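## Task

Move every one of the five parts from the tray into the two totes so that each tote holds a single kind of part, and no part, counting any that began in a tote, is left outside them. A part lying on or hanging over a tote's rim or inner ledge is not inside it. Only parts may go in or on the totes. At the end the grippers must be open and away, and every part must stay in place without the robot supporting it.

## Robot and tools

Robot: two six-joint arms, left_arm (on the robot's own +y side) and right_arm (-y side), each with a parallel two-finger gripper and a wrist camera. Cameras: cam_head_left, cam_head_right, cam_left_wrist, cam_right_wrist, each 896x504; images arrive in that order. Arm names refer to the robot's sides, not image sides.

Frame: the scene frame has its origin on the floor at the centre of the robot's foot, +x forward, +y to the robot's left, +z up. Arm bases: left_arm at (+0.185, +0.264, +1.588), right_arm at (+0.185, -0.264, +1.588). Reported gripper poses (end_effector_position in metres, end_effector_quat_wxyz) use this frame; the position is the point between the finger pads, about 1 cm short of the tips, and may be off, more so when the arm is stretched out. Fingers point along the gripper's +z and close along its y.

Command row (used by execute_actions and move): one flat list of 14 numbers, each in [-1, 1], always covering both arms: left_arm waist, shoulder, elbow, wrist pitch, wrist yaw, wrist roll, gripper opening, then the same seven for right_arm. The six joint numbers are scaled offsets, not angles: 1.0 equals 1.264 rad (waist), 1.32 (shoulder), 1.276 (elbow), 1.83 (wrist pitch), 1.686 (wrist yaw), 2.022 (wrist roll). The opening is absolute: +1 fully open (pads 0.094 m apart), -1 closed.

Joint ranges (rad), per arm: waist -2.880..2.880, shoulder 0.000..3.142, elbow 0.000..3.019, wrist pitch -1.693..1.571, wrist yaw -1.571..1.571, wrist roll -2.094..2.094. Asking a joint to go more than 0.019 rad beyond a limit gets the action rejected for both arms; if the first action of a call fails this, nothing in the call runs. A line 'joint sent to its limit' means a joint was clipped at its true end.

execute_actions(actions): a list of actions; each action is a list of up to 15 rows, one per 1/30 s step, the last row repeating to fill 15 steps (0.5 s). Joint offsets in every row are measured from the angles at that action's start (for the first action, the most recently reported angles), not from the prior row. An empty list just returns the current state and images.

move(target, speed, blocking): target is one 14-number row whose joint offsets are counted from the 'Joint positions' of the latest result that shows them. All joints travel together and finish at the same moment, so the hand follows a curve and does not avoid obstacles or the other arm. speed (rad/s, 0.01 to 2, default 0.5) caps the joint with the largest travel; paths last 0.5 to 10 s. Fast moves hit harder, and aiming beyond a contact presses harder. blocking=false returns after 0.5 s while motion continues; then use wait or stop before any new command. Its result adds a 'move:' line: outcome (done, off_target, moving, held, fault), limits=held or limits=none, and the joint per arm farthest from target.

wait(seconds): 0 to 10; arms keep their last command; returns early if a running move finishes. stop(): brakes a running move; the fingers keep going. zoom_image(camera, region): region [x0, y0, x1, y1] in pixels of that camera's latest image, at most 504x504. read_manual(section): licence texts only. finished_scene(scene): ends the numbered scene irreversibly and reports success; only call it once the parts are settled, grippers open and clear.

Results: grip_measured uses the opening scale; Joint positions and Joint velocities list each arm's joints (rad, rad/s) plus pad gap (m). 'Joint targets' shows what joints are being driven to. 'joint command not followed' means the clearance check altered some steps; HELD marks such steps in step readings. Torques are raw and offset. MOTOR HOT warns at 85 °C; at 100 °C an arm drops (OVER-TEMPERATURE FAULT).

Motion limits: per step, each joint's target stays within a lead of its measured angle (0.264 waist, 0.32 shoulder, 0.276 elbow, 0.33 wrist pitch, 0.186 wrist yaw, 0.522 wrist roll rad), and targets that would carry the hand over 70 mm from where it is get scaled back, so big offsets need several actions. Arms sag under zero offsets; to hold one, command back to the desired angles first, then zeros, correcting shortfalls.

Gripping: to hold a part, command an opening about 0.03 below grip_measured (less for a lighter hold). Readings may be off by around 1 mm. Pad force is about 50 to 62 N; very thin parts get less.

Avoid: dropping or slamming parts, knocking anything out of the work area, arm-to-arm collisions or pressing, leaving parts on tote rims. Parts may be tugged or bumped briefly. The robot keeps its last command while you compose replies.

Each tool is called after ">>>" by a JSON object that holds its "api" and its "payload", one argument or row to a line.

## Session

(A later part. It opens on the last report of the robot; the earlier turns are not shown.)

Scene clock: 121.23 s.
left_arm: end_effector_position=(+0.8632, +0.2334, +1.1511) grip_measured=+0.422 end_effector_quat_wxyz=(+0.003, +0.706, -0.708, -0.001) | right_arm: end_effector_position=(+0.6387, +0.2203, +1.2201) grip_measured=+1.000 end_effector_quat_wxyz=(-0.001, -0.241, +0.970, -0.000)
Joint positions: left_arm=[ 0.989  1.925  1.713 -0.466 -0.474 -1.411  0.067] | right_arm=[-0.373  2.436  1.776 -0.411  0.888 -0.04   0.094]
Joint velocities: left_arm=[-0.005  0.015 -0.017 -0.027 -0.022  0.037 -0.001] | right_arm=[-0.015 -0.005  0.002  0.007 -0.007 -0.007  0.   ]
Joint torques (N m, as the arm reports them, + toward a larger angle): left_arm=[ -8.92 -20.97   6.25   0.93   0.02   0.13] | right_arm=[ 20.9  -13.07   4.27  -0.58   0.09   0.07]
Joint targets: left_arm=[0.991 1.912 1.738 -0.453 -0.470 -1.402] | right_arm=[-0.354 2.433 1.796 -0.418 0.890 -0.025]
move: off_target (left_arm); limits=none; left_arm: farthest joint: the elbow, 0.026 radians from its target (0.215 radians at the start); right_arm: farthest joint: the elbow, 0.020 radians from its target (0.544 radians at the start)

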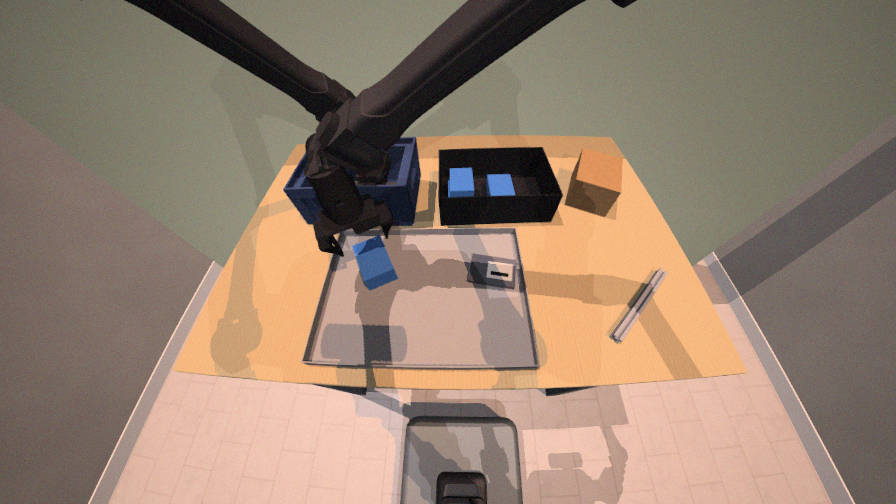

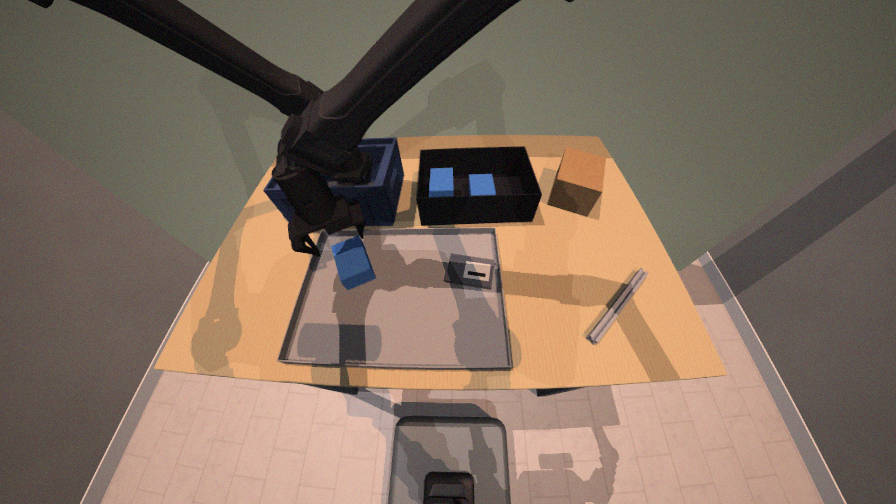

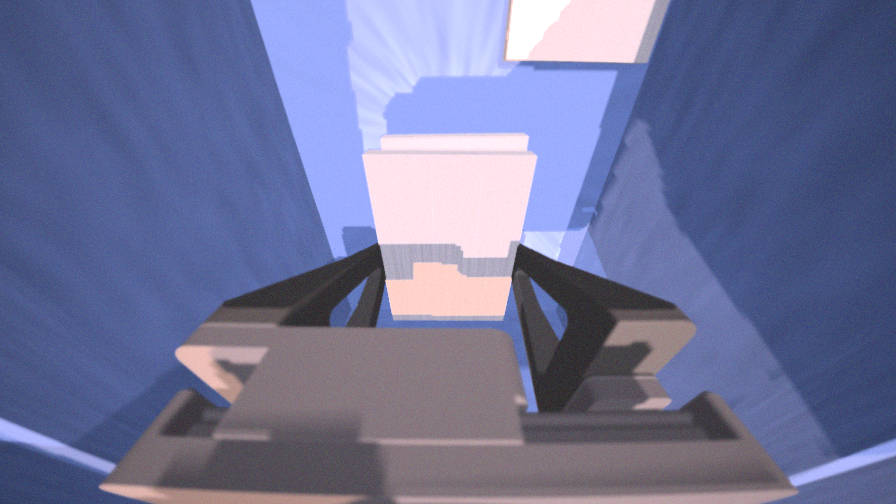

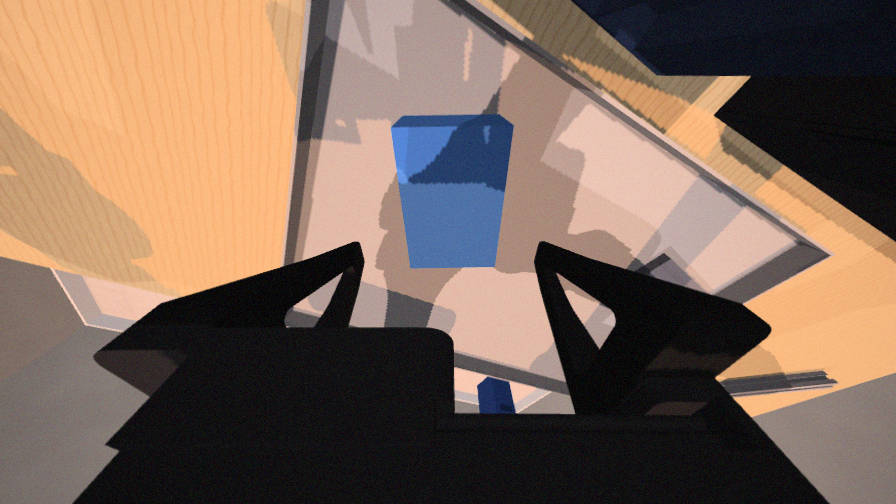

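>>> {"api": "move", "payload": {
  "target": [0.0112,0.0098,0.0412,0.0120,0.0062,0.0066,0.35, -0.0649,0.0848,0.0964,0.0612,-0.0285,-0.0697,1.0],
  "speed": 0.16
}}

Scene clock: 128.57 s.
left_arm: end_effector_position=(+0.8744, +0.2376, +1.1477) grip_measured=+0.422 end_effector_quat_wxyz=(-0.005, +0.710, -0.704, +0.006) | right_arm: end_effector_position=(+0.6461, +0.2181, +1.1509) grip_measured=+1.000 end_effector_quat_wxyz=(+0.005, -0.245, +0.970, +0.003)
Joint positions: left_arm=[ 0.995  1.937  1.741 -0.456 -0.467 -1.407  0.067] | right_arm=[-0.453  2.541  1.88  -0.309  0.842 -0.166  0.094]
Joint velocities: left_arm=[-0.015 -0.015  0.007 -0.002  0.022  0.022 -0.   ] | right_arm=[-0.005  0.015  0.012  0.002 -0.037  0.022  0.   ]
Joint torques (N m, as the arm reports them, + toward a larger angle): left_arm=[ -8.77 -20.19   6.37   0.87   0.02   0.12] | right_arm=[ 19.1  -12.3    3.91   0.01  -0.14  -0.22]
Joint targets: left_arm=[1.003 1.938 1.765 -0.444 -0.463 -1.398] | right_arm=[-0.455 2.548 1.899 -0.299 0.840 -0.181]
move: off_target (left_arm); limits=none; left_arm: farthest joint: the elbow, 0.025 radians from its target (0.053 radians at the start); right_arm: farthest joint: the elbow, 0.019 radians from its target (0.123 radians at the start)

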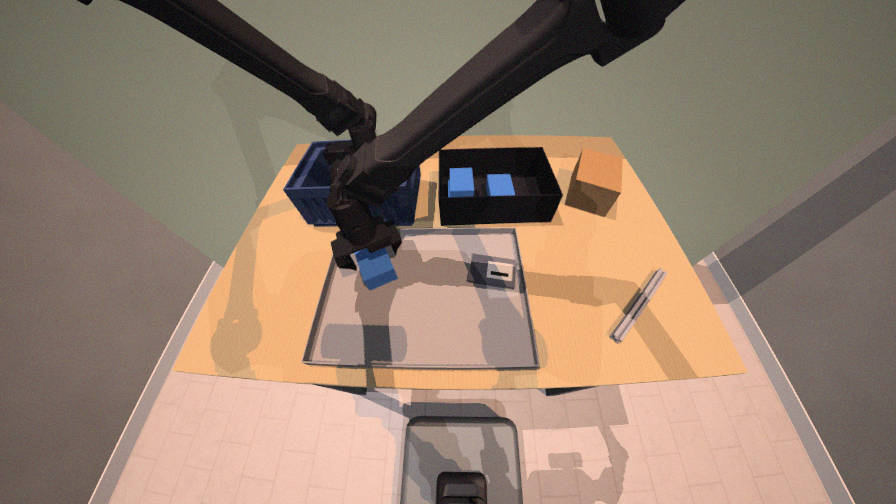

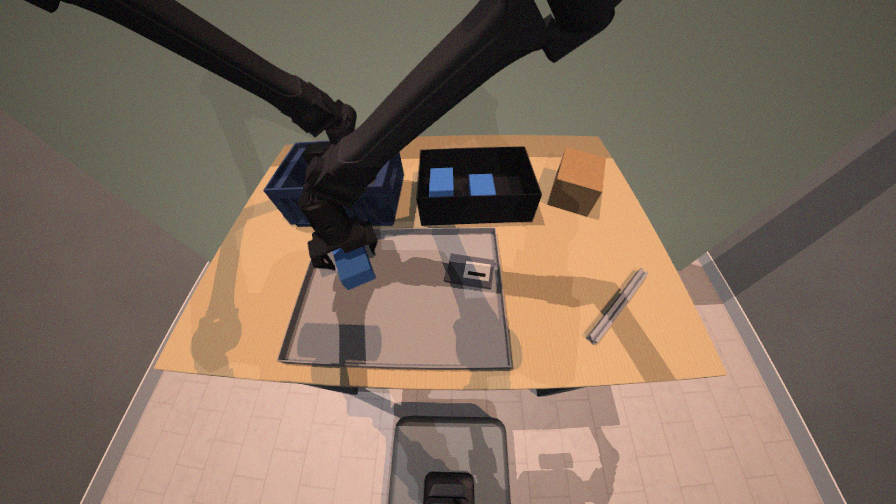

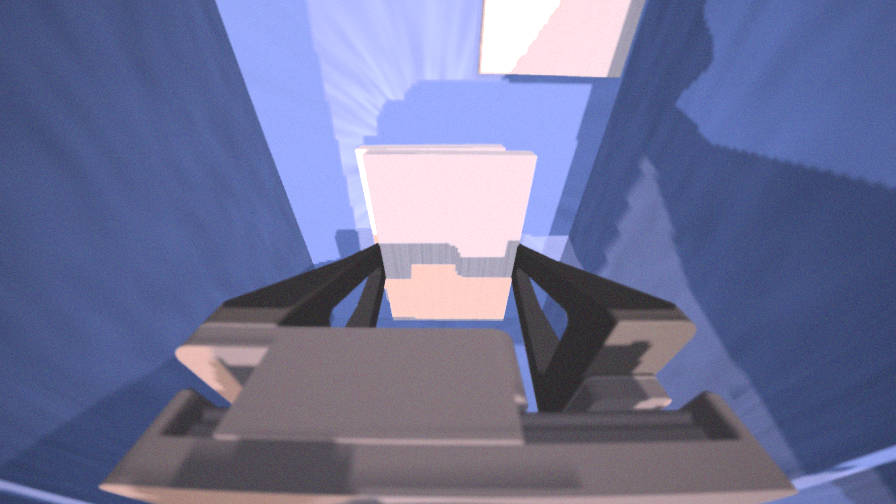

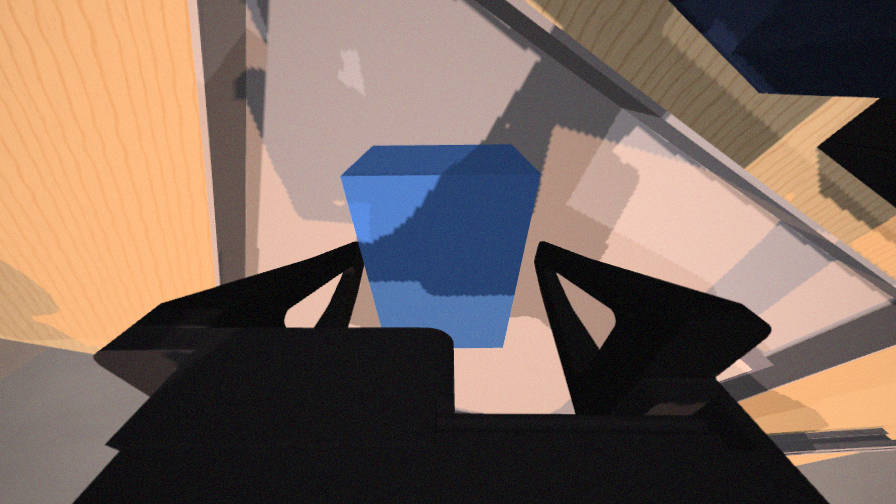

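>>> {"api": "execute_actions", "payload": {
  "actions": [
    [[0.0067,0.0022,0.0188,0.0066,0.0024,0.0045,0.35,-0.0022,0.0062,0.0149,0.0055,-0.0012,-0.0074,1],[0.0071,0.0036,0.0188,0.0066,0.0024,0.0045,0.35,-0.0028,0.0072,0.0149,0.0055,-0.0012,-0.0074,1],[0.0075,0.0050,0.0188,0.0066,0.0024,0.0045,0.35,-0.0034,0.0081,0.0149,0.0055,-0.0012,-0.0074,1],[0.0079,0.0064,0.0188,0.0066,0.0024,0.0045,0.35,-0.0040,0.0091,0.0149,0.0055,-0.0012,-0.0074,1],[0.0083,0.0078,0.0188,0.0066,0.0024,0.0045,0.35,-0.0046,0.0100,0.0149,0.0055,-0.0012,-0.0074,1],[0.0087,0.0092,0.0188,0.0066,0.0024,0.0045,0.35,-0.0052,0.0110,0.0149,0.0055,-0.0012,-0.0074,1],[0.0091,0.0106,0.0188,0.0066,0.0024,0.0045,0.35,-0.0058,0.0120,0.0149,0.0055,-0.0012,-0.0074,1],[0.0095,0.0121,0.0188,0.0066,0.0024,0.0045,0.35,-0.0063,0.0129,0.0149,0.0055,-0.0012,-0.0074,1]]
  ]
}}

Scene clock: 130.53 s.
left_arm: end_effector_position=(+0.8666, +0.2342, +1.1386) grip_measured=+0.422 end_effector_quat_wxyz=(+0.000, +0.708, -0.706, +0.001) | right_arm: end_effector_position=(+0.6391, +0.2196, +1.1476) grip_measured=+1.000 end_effector_quat_wxyz=(+0.002, -0.248, +0.969, +0.002)
Joint positions: left_arm=[ 0.998  1.954  1.742 -0.456 -0.466 -1.407  0.067] | right_arm=[-0.453  2.551  1.88  -0.309  0.842 -0.166  0.094]
Joint velocities: left_arm=[-0.005  0.005  0.017 -0.012  0.066  0.022 -0.   ] | right_arm=[0.005 0.005 0.002 0.012 0.007 0.007 0.   ]
Joint torques (N m, as the arm reports them, + toward a larger angle): left_arm=[ -8.34 -20.31   5.86   0.82  -0.06   0.12] | right_arm=[ 18.52 -12.17   3.75  -0.03  -0.11  -0.2 ]
Joint targets: left_arm=[1.007 1.953 1.765 -0.444 -0.463 -1.398] | right_arm=[-0.461 2.558 1.899 -0.299 0.840 -0.181]
Step readings (joint positions):
0: left_arm=[0.995 1.937 1.741 -0.456 -0.467 -1.407] | right_arm=[-0.453 2.541 1.880 -0.309 0.842 -0.166]
1: left_arm=[0.995 1.937 1.741 -0.456 -0.467 -1.407] | right_arm=[-0.453 2.541 1.880 -0.309 0.842 -0.166]
2: left_arm=[0.995 1.937 1.741 -0.456 -0.467 -1.407] | right_arm=[-0.453 2.541 1.880 -0.309 0.842 -0.166]
4: left_arm=[0.995 1.938 1.741 -0.456 -0.467 -1.407] | right_arm=[-0.453 2.541 1.880 -0.309 0.842 -0.166]
8: left_arm=[0.996 1.944 1.741 -0.456 -0.467 -1.407] | right_arm=[-0.453 2.544 1.880 -0.309 0.842 -0.166]
15: Joint positions above

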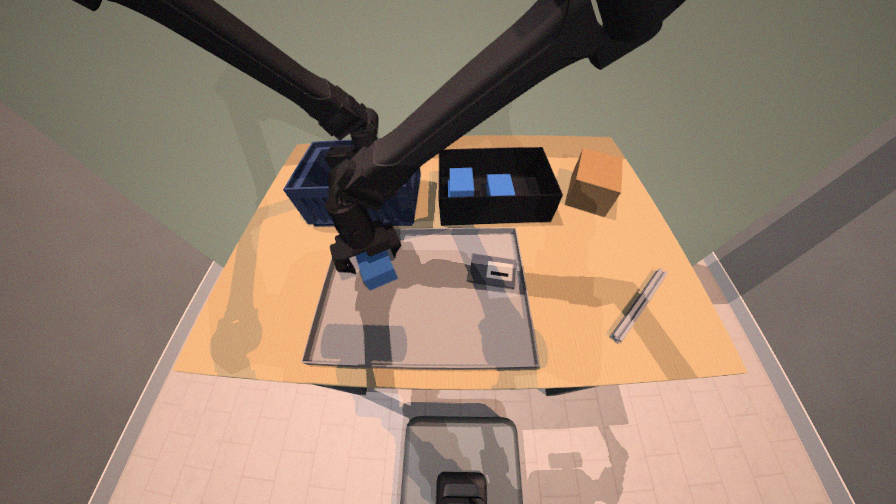

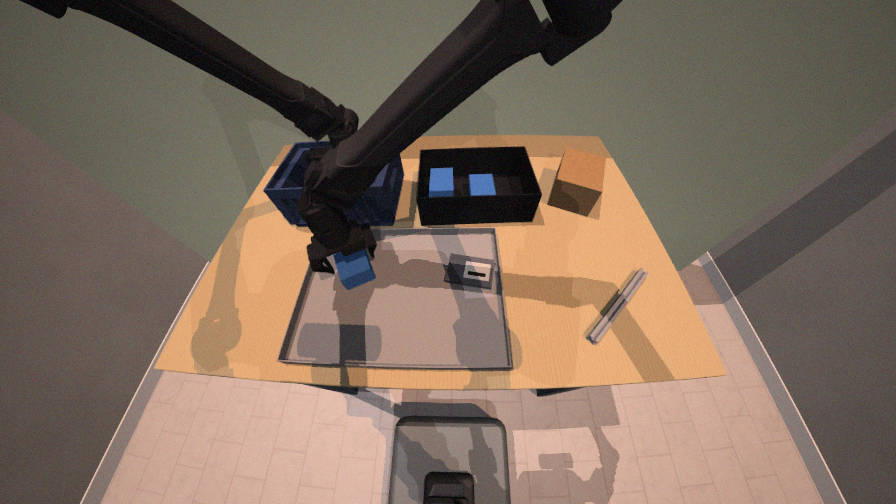

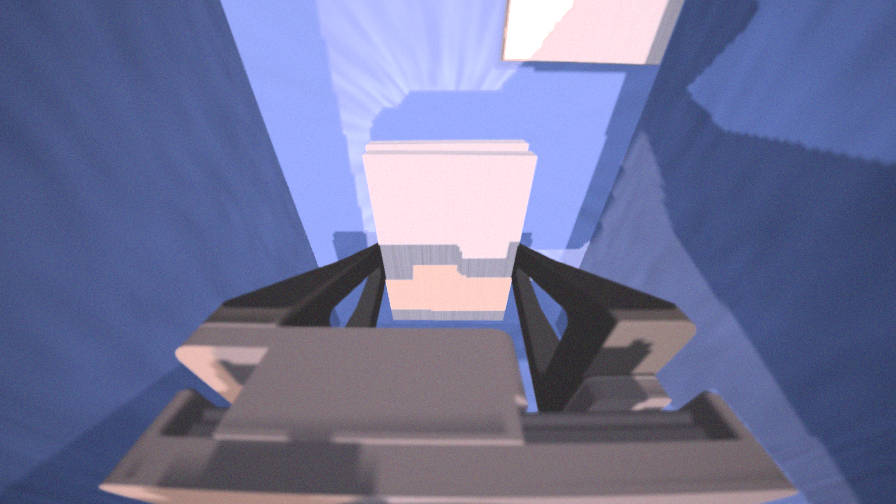

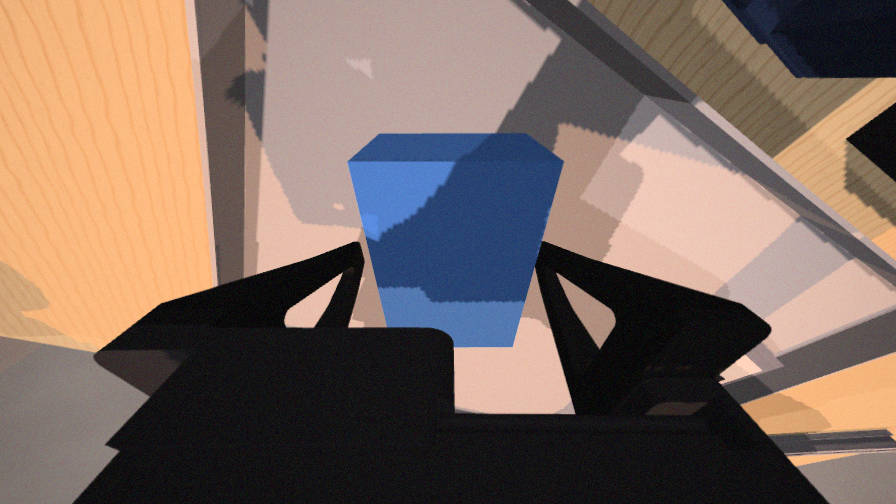

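>>> {"api": "execute_actions", "payload": {
  "actions": [
    [[0.0071,-0.0008,0.018,0.0066,0.0018,0.0045,0.39,-0.0063,0.0053,0.0149,0.0055,-0.0012,-0.0074,0.92],[0.0071,-0.0008,0.018,0.0066,0.0018,0.0045,0.42,-0.0063,0.0053,0.0149,0.0055,-0.0012,-0.0074,0.84],[0.0071,-0.0008,0.018,0.0066,0.0018,0.0045,0.44,-0.0063,0.0053,0.0149,0.0055,-0.0012,-0.0074,0.76],[0.0071,-0.0008,0.018,0.0066,0.0018,0.0045,0.46,-0.0063,0.0053,0.0149,0.0055,-0.0012,-0.0074,0.68],[0.0071,-0.0008,0.018,0.0066,0.0018,0.0045,0.48,-0.0063,0.0053,0.0149,0.0055,-0.0012,-0.0074,0.62],[0.0071,-0.0008,0.018,0.0066,0.0018,0.0045,0.50,-0.0063,0.0053,0.0149,0.0055,-0.0012,-0.0074,0.58],[0.0071,-0.0008,0.018,0.0066,0.0018,0.0045,0.52,-0.0063,0.0053,0.0149,0.0055,-0.0012,-0.0074,0.55],[0.0071,-0.0008,0.018,0.0066,0.0018,0.0045,0.54,-0.0063,0.0053,0.0149,0.0055,-0.0012,-0.0074,0.52],[0.0071,-0.0008,0.018,0.0066,0.0018,0.0045,0.56,-0.0063,0.0053,0.0149,0.0055,-0.0012,-0.0074,0.50],[0.0071,-0.0008,0.018,0.0066,0.0018,0.0045,0.58,-0.0063,0.0053,0.0149,0.0055,-0.0012,-0.0074,0.48],[0.0071,-0.0008,0.018,0.0066,0.0018,0.0045,0.58,-0.0063,0.0053,0.0149,0.0055,-0.0012,-0.0074,0.46],[0.0071,-0.0008,0.018,0.0066,0.0018,0.0045,0.58,-0.0063,0.0053,0.0149,0.0055,-0.0012,-0.0074,0.44],[0.0071,-0.0008,0.018,0.0066,0.0018,0.0045,0.58,-0.0063,0.0053,0.0149,0.0055,-0.0012,-0.0074,0.42],[0.0071,-0.0008,0.018,0.0066,0.0018,0.0045,0.58,-0.0063,0.0053,0.0149,0.0055,-0.0012,-0.0074,0.40],[0.0071,-0.0008,0.018,0.0066,0.0018,0.0045,0.58,-0.0063,0.0053,0.0149,0.0055,-0.0012,-0.0074,0.38]]
  ]
}}

Scene clock: 132.30 s.
left_arm: end_effector_position=(+0.8666, +0.2342, +1.1386) grip_measured=+0.578 end_effector_quat_wxyz=(+0.000, +0.708, -0.706, +0.001) | right_arm: end_effector_position=(+0.6386, +0.2196, +1.1471) grip_measured=+0.464 end_effector_quat_wxyz=(+0.002, -0.249, +0.969, +0.002)
Joint positions: left_arm=[ 0.998  1.954  1.742 -0.456 -0.466 -1.407  0.074] | right_arm=[-0.454  2.552  1.88  -0.309  0.842 -0.167  0.069]
Joint velocities: left_arm=[-0.005 -0.015 -0.007  0.007  0.022 -0.007 -0.   ] | right_arm=[-0.005 -0.005  0.002  0.017 -0.051 -0.007 -0.001]
Joint torques (N m, as the arm reports them, + toward a larger angle): left_arm=[ -8.74 -20.67   6.02   0.93  -0.02   0.12] | right_arm=[ 18.51 -12.29   3.71  -0.02  -0.12  -0.2 ]
Joint targets: left_arm=[1.007 1.953 1.765 -0.444 -0.463 -1.398] | right_arm=[-0.461 2.558 1.899 -0.299 0.840 -0.181]
Step readings (joint positions):
0: left_arm=[0.998 1.954 1.742 -0.456 -0.466 -1.407] | right_arm=[-0.453 2.552 1.880 -0.309 0.842 -0.166]
1: left_arm=[0.998 1.954 1.742 -0.456 -0.466 -1.407] | right_arm=[-0.453 2.552 1.880 -0.309 0.842 -0.166]
2: left_arm=[0.998 1.954 1.742 -0.456 -0.466 -1.407] | right_arm=[-0.453 2.552 1.880 -0.309 0.842 -0.167]
4: left_arm=[0.998 1.954 1.742 -0.456 -0.466 -1.407] | right_arm=[-0.453 2.552 1.880 -0.309 0.842 -0.167]
8: left_arm=[0.998 1.954 1.742 -0.456 -0.466 -1.407] | right_arm=[-0.453 2.552 1.880 -0.309 0.842 -0.167]
15: Joint positions above

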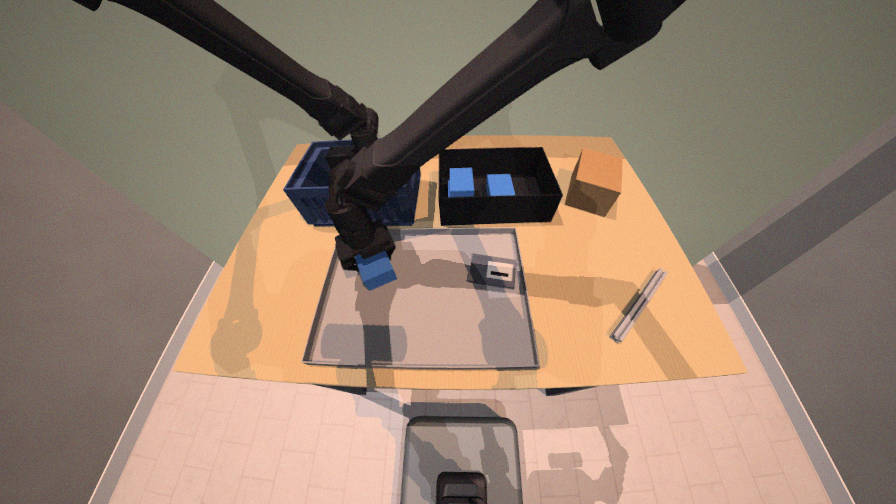

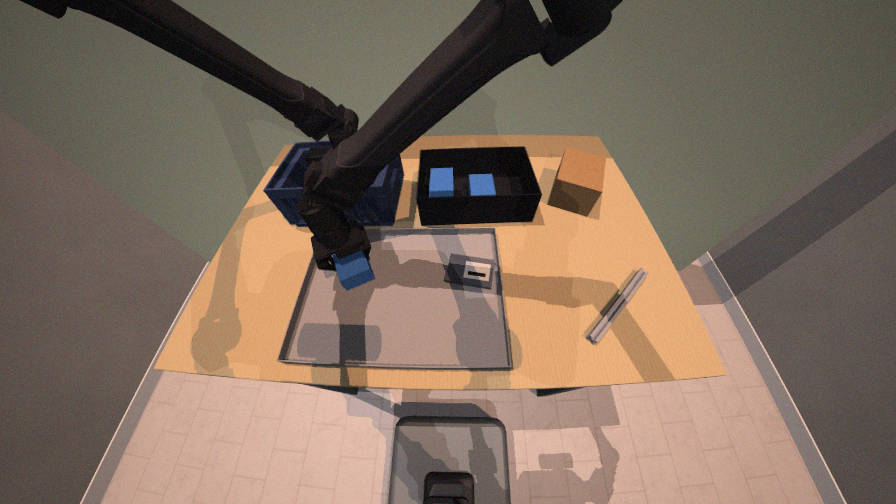

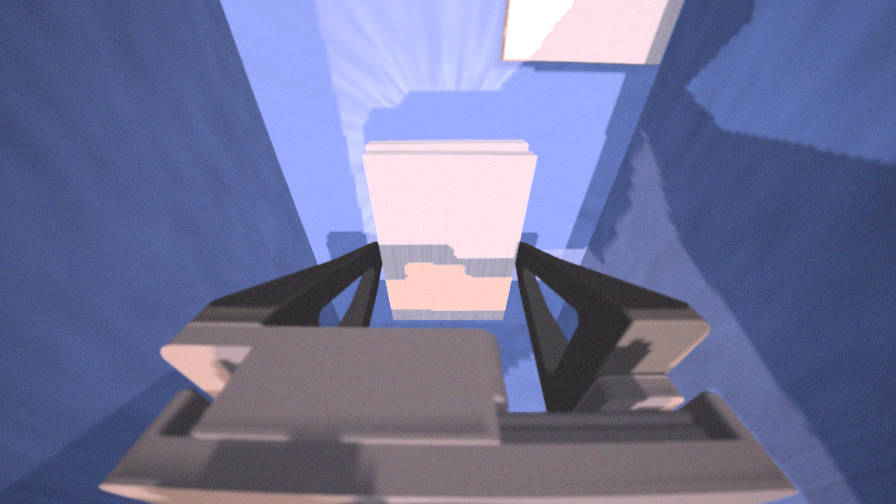

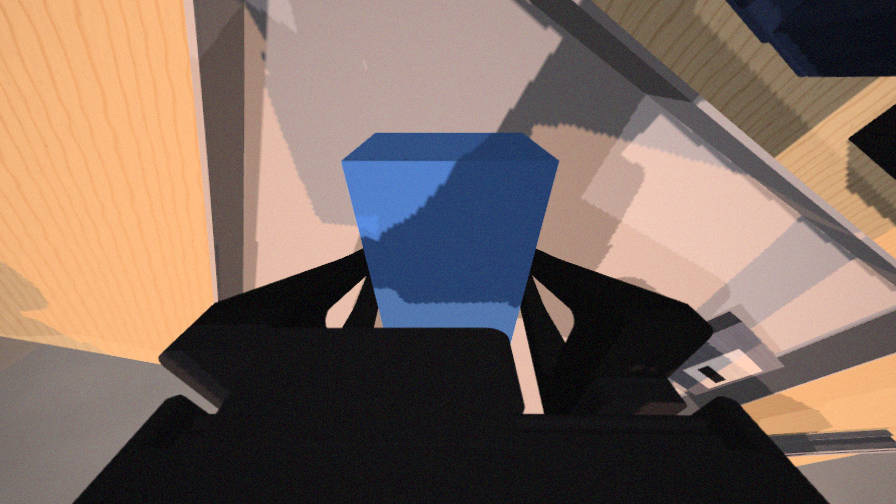

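>>> {"api": "execute_actions", "payload": {
  "actions": [
    [[-0.0120,-0.0110,0.010,0,0,0,0.58,0.012,-0.011,0.008,0,0,0,0.40],[-0.0169,-0.0170,0.004,-0.004,-0.0016,-0.003,0.58,0.0193,-0.0162,0.003,-0.004,0.0016,0.004,0.40],[-0.0182,-0.0209,-0.0027,-0.0075,-0.0031,-0.0054,0.58,0.0214,-0.0191,-0.0024,-0.0082,0.0032,0.0090,0.40],[-0.0199,-0.0259,-0.0058,-0.0084,-0.0039,-0.0060,0.58,0.0241,-0.0228,-0.0051,-0.0101,0.0041,0.0109,0.40],[-0.0218,-0.0319,-0.0098,-0.0097,-0.0050,-0.0067,0.58,0.0273,-0.0272,-0.0086,-0.0124,0.0053,0.0132,0.40],[-0.0240,-0.0384,-0.0145,-0.0112,-0.0062,-0.0076,0.58,0.0309,-0.0322,-0.0127,-0.0153,0.0066,0.0160,0.40],[-0.0263,-0.0453,-0.0196,-0.0128,-0.0076,-0.0086,0.58,0.0347,-0.0373,-0.0172,-0.0184,0.0082,0.0191,0.40],[-0.0286,-0.0524,-0.0251,-0.0146,-0.0090,-0.0096,0.58,0.0385,-0.0426,-0.0220,-0.0216,0.0098,0.0223,0.40],[-0.0309,-0.0593,-0.0307,-0.0163,-0.0105,-0.0107,0.58,0.0423,-0.0477,-0.0269,-0.0250,0.0114,0.0257,0.40],[-0.0331,-0.0658,-0.0362,-0.0181,-0.0119,-0.0117,0.58,0.0459,-0.0527,-0.0317,-0.0282,0.0130,0.0289,0.40],[-0.0350,-0.0718,-0.0413,-0.0197,-0.0133,-0.0127,0.58,0.0491,-0.0571,-0.0362,-0.0313,0.0146,0.0320,0.40],[-0.0367,-0.0768,-0.0460,-0.0212,-0.0145,-0.0136,0.58,0.0518,-0.0608,-0.0403,-0.0342,0.0159,0.0348,0.40],[-0.0380,-0.0806,-0.0500,-0.0225,-0.0156,-0.0143,0.58,0.0539,-0.0637,-0.0438,-0.0365,0.0171,0.0371,0.40],[-0.0388,-0.0832,-0.0531,-0.0234,-0.0164,-0.0149,0.58,0.0553,-0.0656,-0.0465,-0.0384,0.0180,0.0390,0.40],[-0.0391,-0.0841,-0.0558,-0.0243,-0.0171,-0.0154,0.58,0.0558,-0.0663,-0.0489,-0.0400,0.0188,0.0406,0.40]]
  ]
}}

>>> {"api": "execute_actions", "payload": {
  "actions": []
}}

Scene clock: 138.67 s.
left_arm: end_effector_position=(+0.8596, +0.2333, +1.1707) grip_measured=+0.578 end_effector_quat_wxyz=(+0.005, +0.704, -0.710, -0.006) | right_arm: end_effector_position=(+0.6362, +0.2117, +1.1735) grip_measured=+0.464 end_effector_quat_wxyz=(-0.008, -0.253, +0.967, -0.006)
Joint positions: left_arm=[ 0.975  1.882  1.675 -0.487 -0.489 -1.422  0.074] | right_arm=[-0.429  2.499  1.828 -0.367  0.87  -0.119  0.069]
Joint velocities: left_arm=[-0.103 -0.22  -0.1   -0.042  0.007 -0.066  0.001] | right_arm=[ 0.132 -0.161 -0.095 -0.105  0.11   0.139  0.001]
Joint torques (N m, as the arm reports them, + toward a larger angle): left_arm=[-11.66 -22.43   4.19   0.16  -0.22  -0.06] | right_arm=[ 22.37 -15.04   1.63  -0.54   0.09   0.08]
Joint targets: left_arm=[0.949 1.843 1.671 -0.500 -0.495 -1.437] | right_arm=[-0.383 2.465 1.817 -0.382 0.874 -0.085]
Step readings (joint positions):
0: left_arm=[0.998 1.954 1.742 -0.456 -0.466 -1.407] | right_arm=[-0.454 2.552 1.880 -0.309 0.842 -0.167]
1: left_arm=[0.998 1.954 1.742 -0.456 -0.466 -1.407] | right_arm=[-0.454 2.552 1.880 -0.309 0.842 -0.167]
2: left_arm=[0.998 1.954 1.742 -0.456 -0.466 -1.407] | right_arm=[-0.454 2.552 1.880 -0.309 0.842 -0.167]
4: left_arm=[0.998 1.953 1.741 -0.457 -0.467 -1.407] | right_arm=[-0.454 2.551 1.880 -0.312 0.844 -0.165]
8: left_arm=[0.995 1.940 1.721 -0.465 -0.474 -1.411] | right_arm=[-0.452 2.541 1.867 -0.329 0.853 -0.154]
15: Joint positions above

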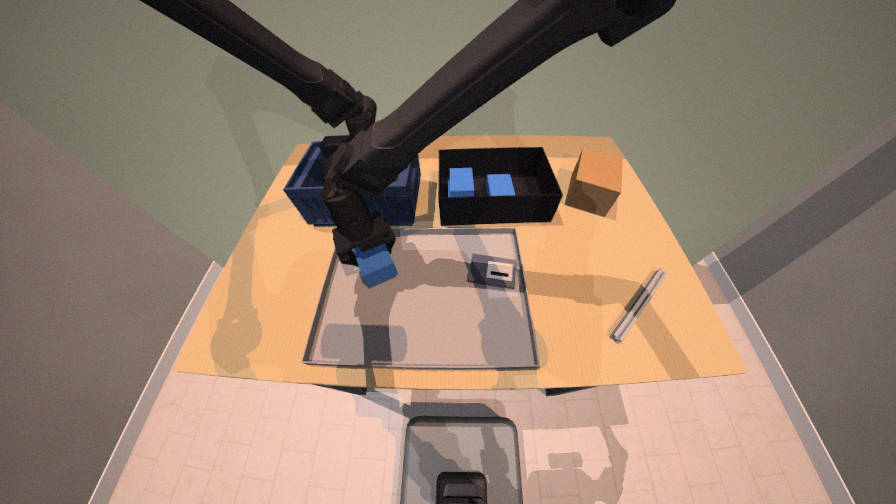

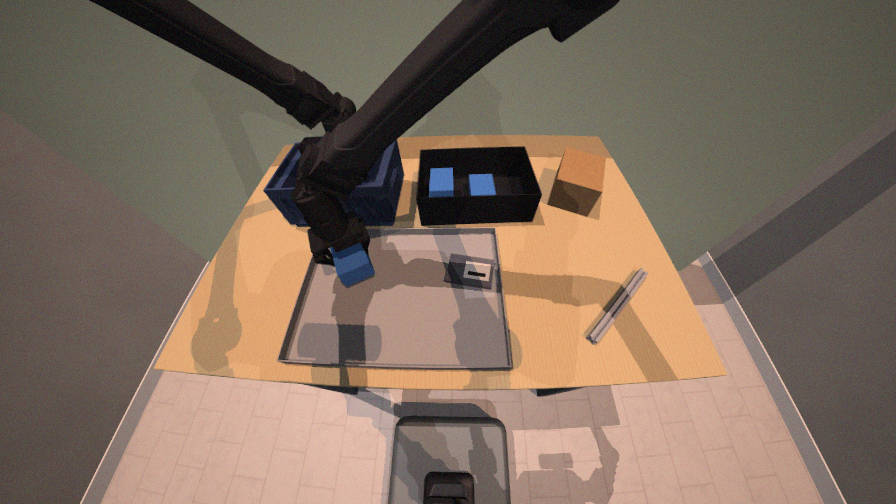

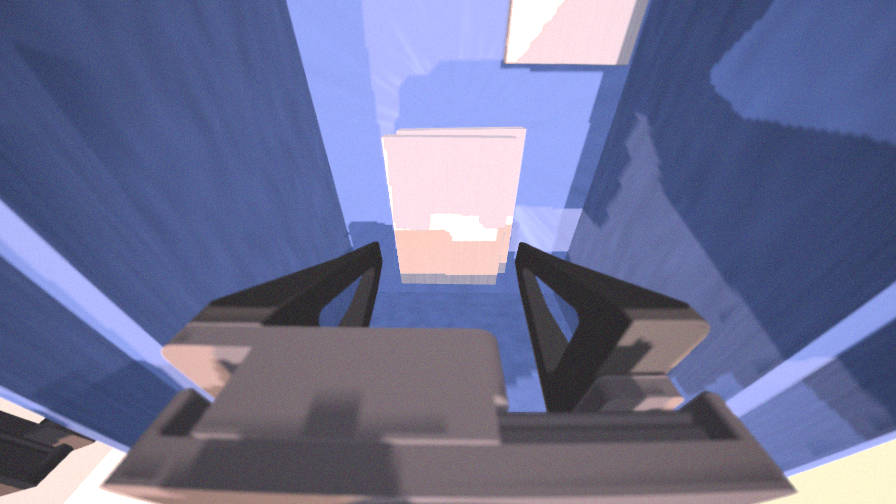

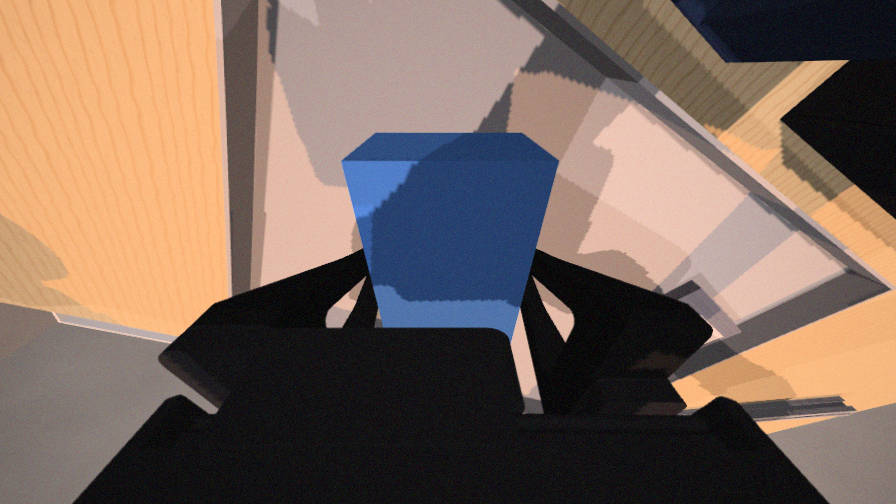

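Scene clock: 138.67 s.
left_arm: end_effector_position=(+0.8596, +0.2333, +1.1707) grip_measured=+0.578 end_effector_quat_wxyz=(+0.005, +0.704, -0.710, -0.006) | right_arm: end_effector_position=(+0.6362, +0.2117, +1.1735) grip_measured=+0.464 end_effector_quat_wxyz=(-0.008, -0.253, +0.967, -0.006)
Joint positions: left_arm=[ 0.975  1.882  1.675 -0.487 -0.489 -1.422  0.074] | right_arm=[-0.429  2.499  1.828 -0.367  0.87  -0.119  0.069]
Joint velocities: left_arm=[-0.103 -0.22  -0.1   -0.042  0.007 -0.066  0.001] | right_arm=[ 0.132 -0.161 -0.095 -0.105  0.11   0.139  0.001]
Joint torques (N m, as the arm reports them, + toward a larger angle): left_arm=[-11.66 -22.43   4.19   0.16  -0.22  -0.06] | right_arm=[ 22.37 -15.04   1.63  -0.54   0.09   0.08]
Joint targets: left_arm=[0.949 1.843 1.671 -0.500 -0.495 -1.437] | right_arm=[-0.383 2.465 1.817 -0.382 0.874 -0.085]

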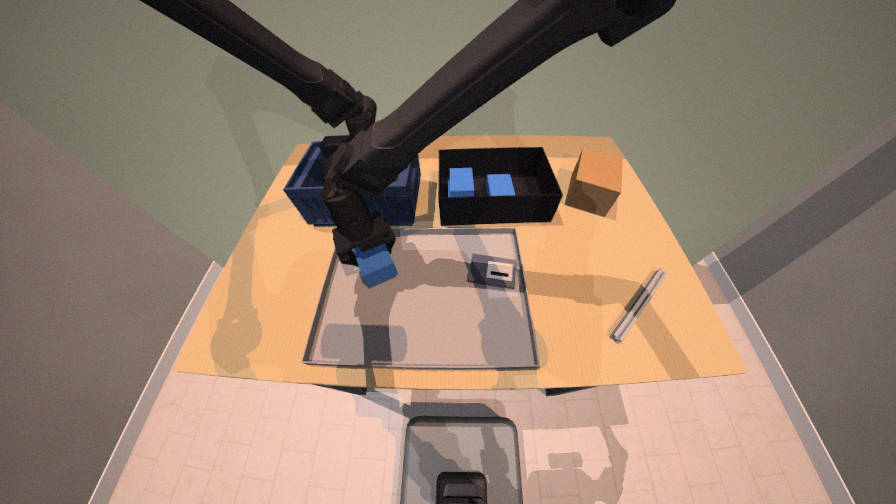

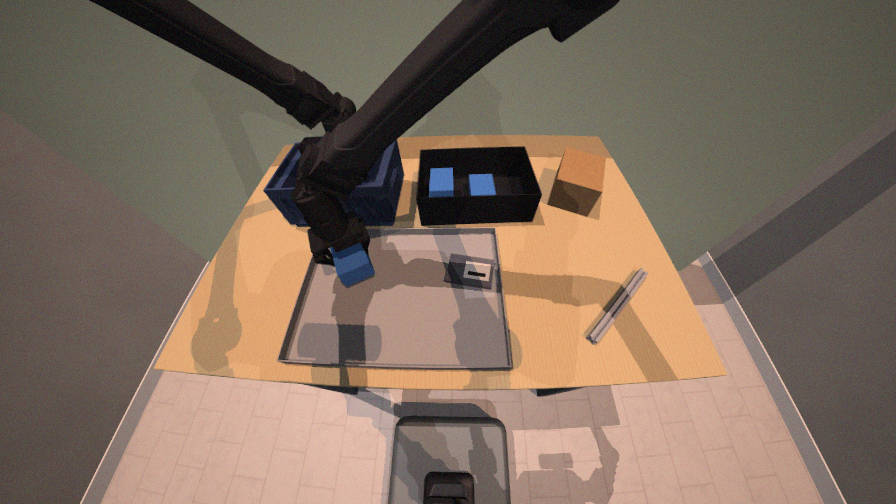

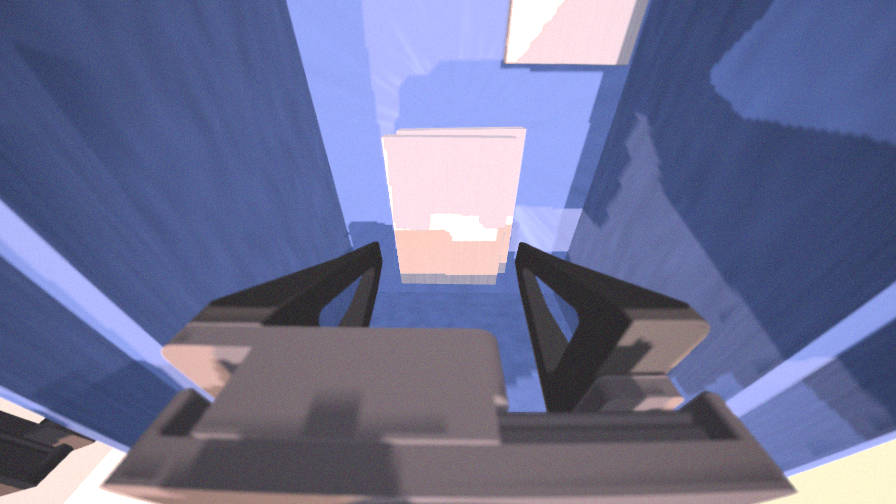

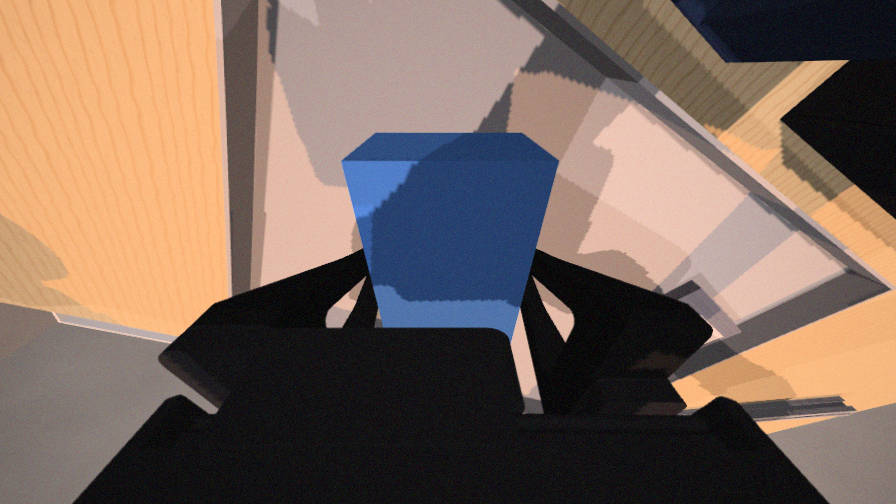

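>>> {"api": "move", "payload": {
  "target": [-0.1092,-0.2159,-0.1183,-0.0852,-0.0563,-0.0514,0.58, -0.0894,-0.5591,-0.5940,0.0967,-0.0469,0.0972,0.40],
  "speed": 0.7
}}

Scene clock: 144.67 s.
left_arm: end_effector_position=(+0.8621, +0.2323, +1.3080) grip_measured=+0.578 end_effector_quat_wxyz=(+0.001, +0.708, -0.706, -0.002) | right_arm: end_effector_position=(+0.6564, -0.0336, +1.3015) grip_measured=+0.464 end_effector_quat_wxyz=(+0.004, -0.080, +0.997, +0.000)
Joint positions: left_arm=[ 0.854  1.618  1.524 -0.632 -0.58  -1.517  0.074] | right_arm=[-0.545  1.77   1.073 -0.199  0.793  0.063  0.069]
Joint velocities: left_arm=[-0.005 -0.005  0.007  0.007  0.022  0.022  0.001] | right_arm=[-0.005 -0.015 -0.002 -0.002  0.007  0.022 -0.001]
Joint torques (N m, as the arm reports them, + toward a larger angle): left_arm=[-10.68 -20.72   4.95   0.02  -0.26  -0.07] | right_arm=[ 12.11 -12.2    1.28  -0.02  -0.09   0.07]
Joint targets: left_arm=[0.837 1.597 1.525 -0.643 -0.584 -1.526] | right_arm=[-0.542 1.761 1.070 -0.190 0.791 0.078]
move: off_target (left_arm); limits=none; left_arm: farthest joint: the shoulder, 0.021 radians from its target (0.260 radians at the start); right_arm: farthest joint: the wrist roll, 0.014 radians from its target (0.177 radians at the start)

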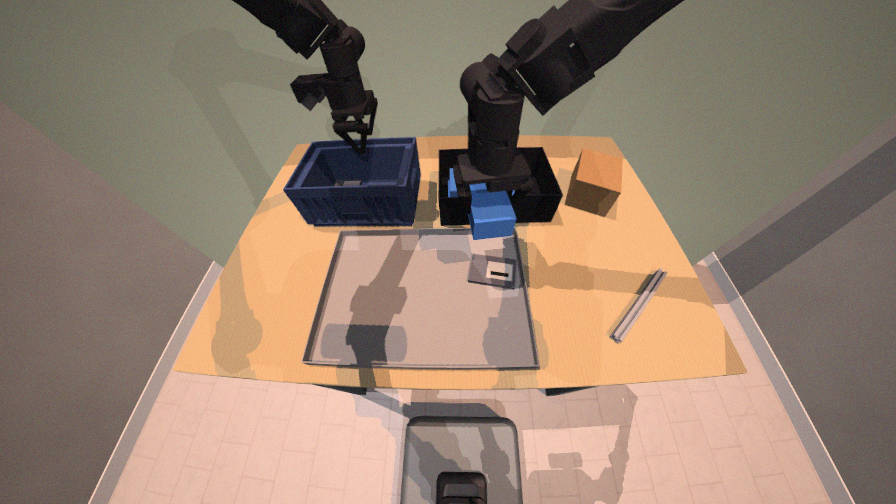

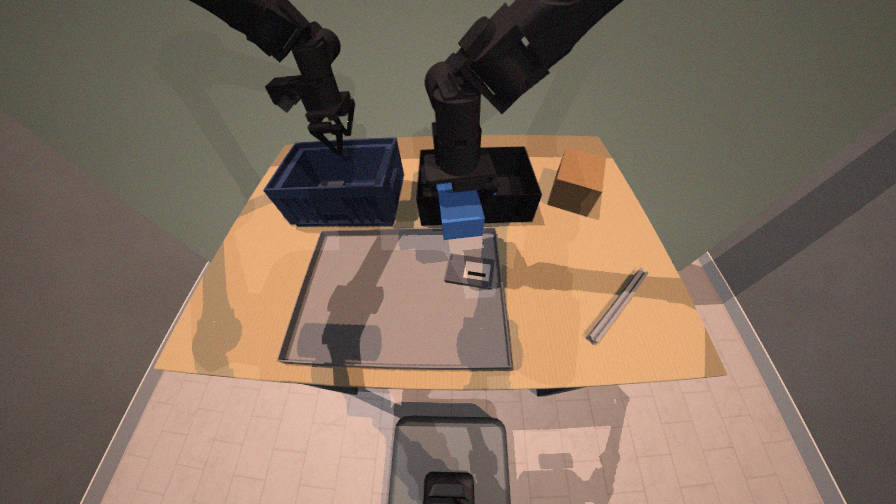

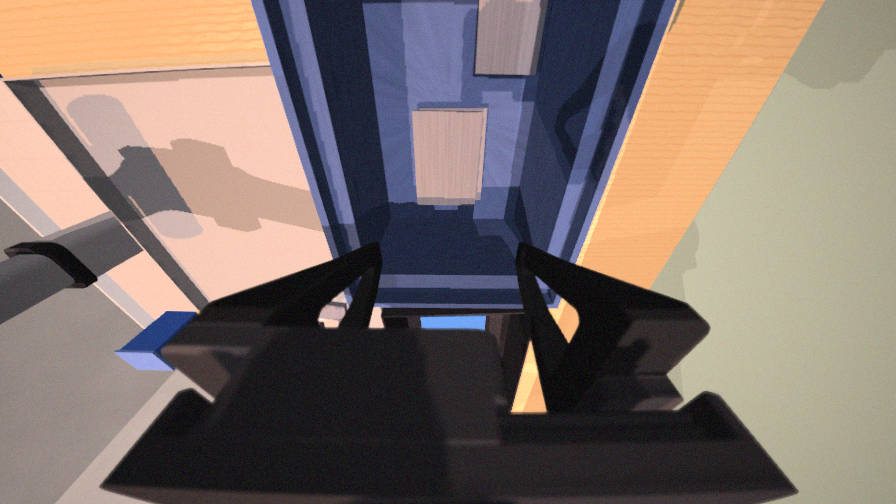

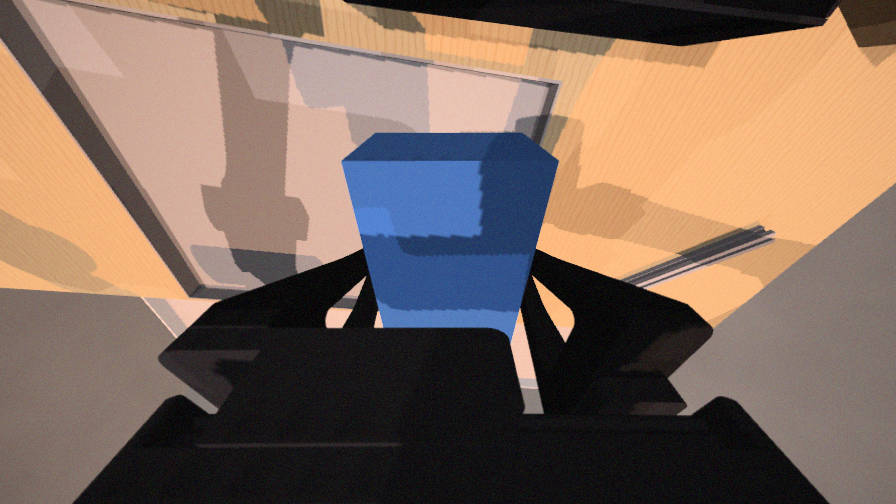

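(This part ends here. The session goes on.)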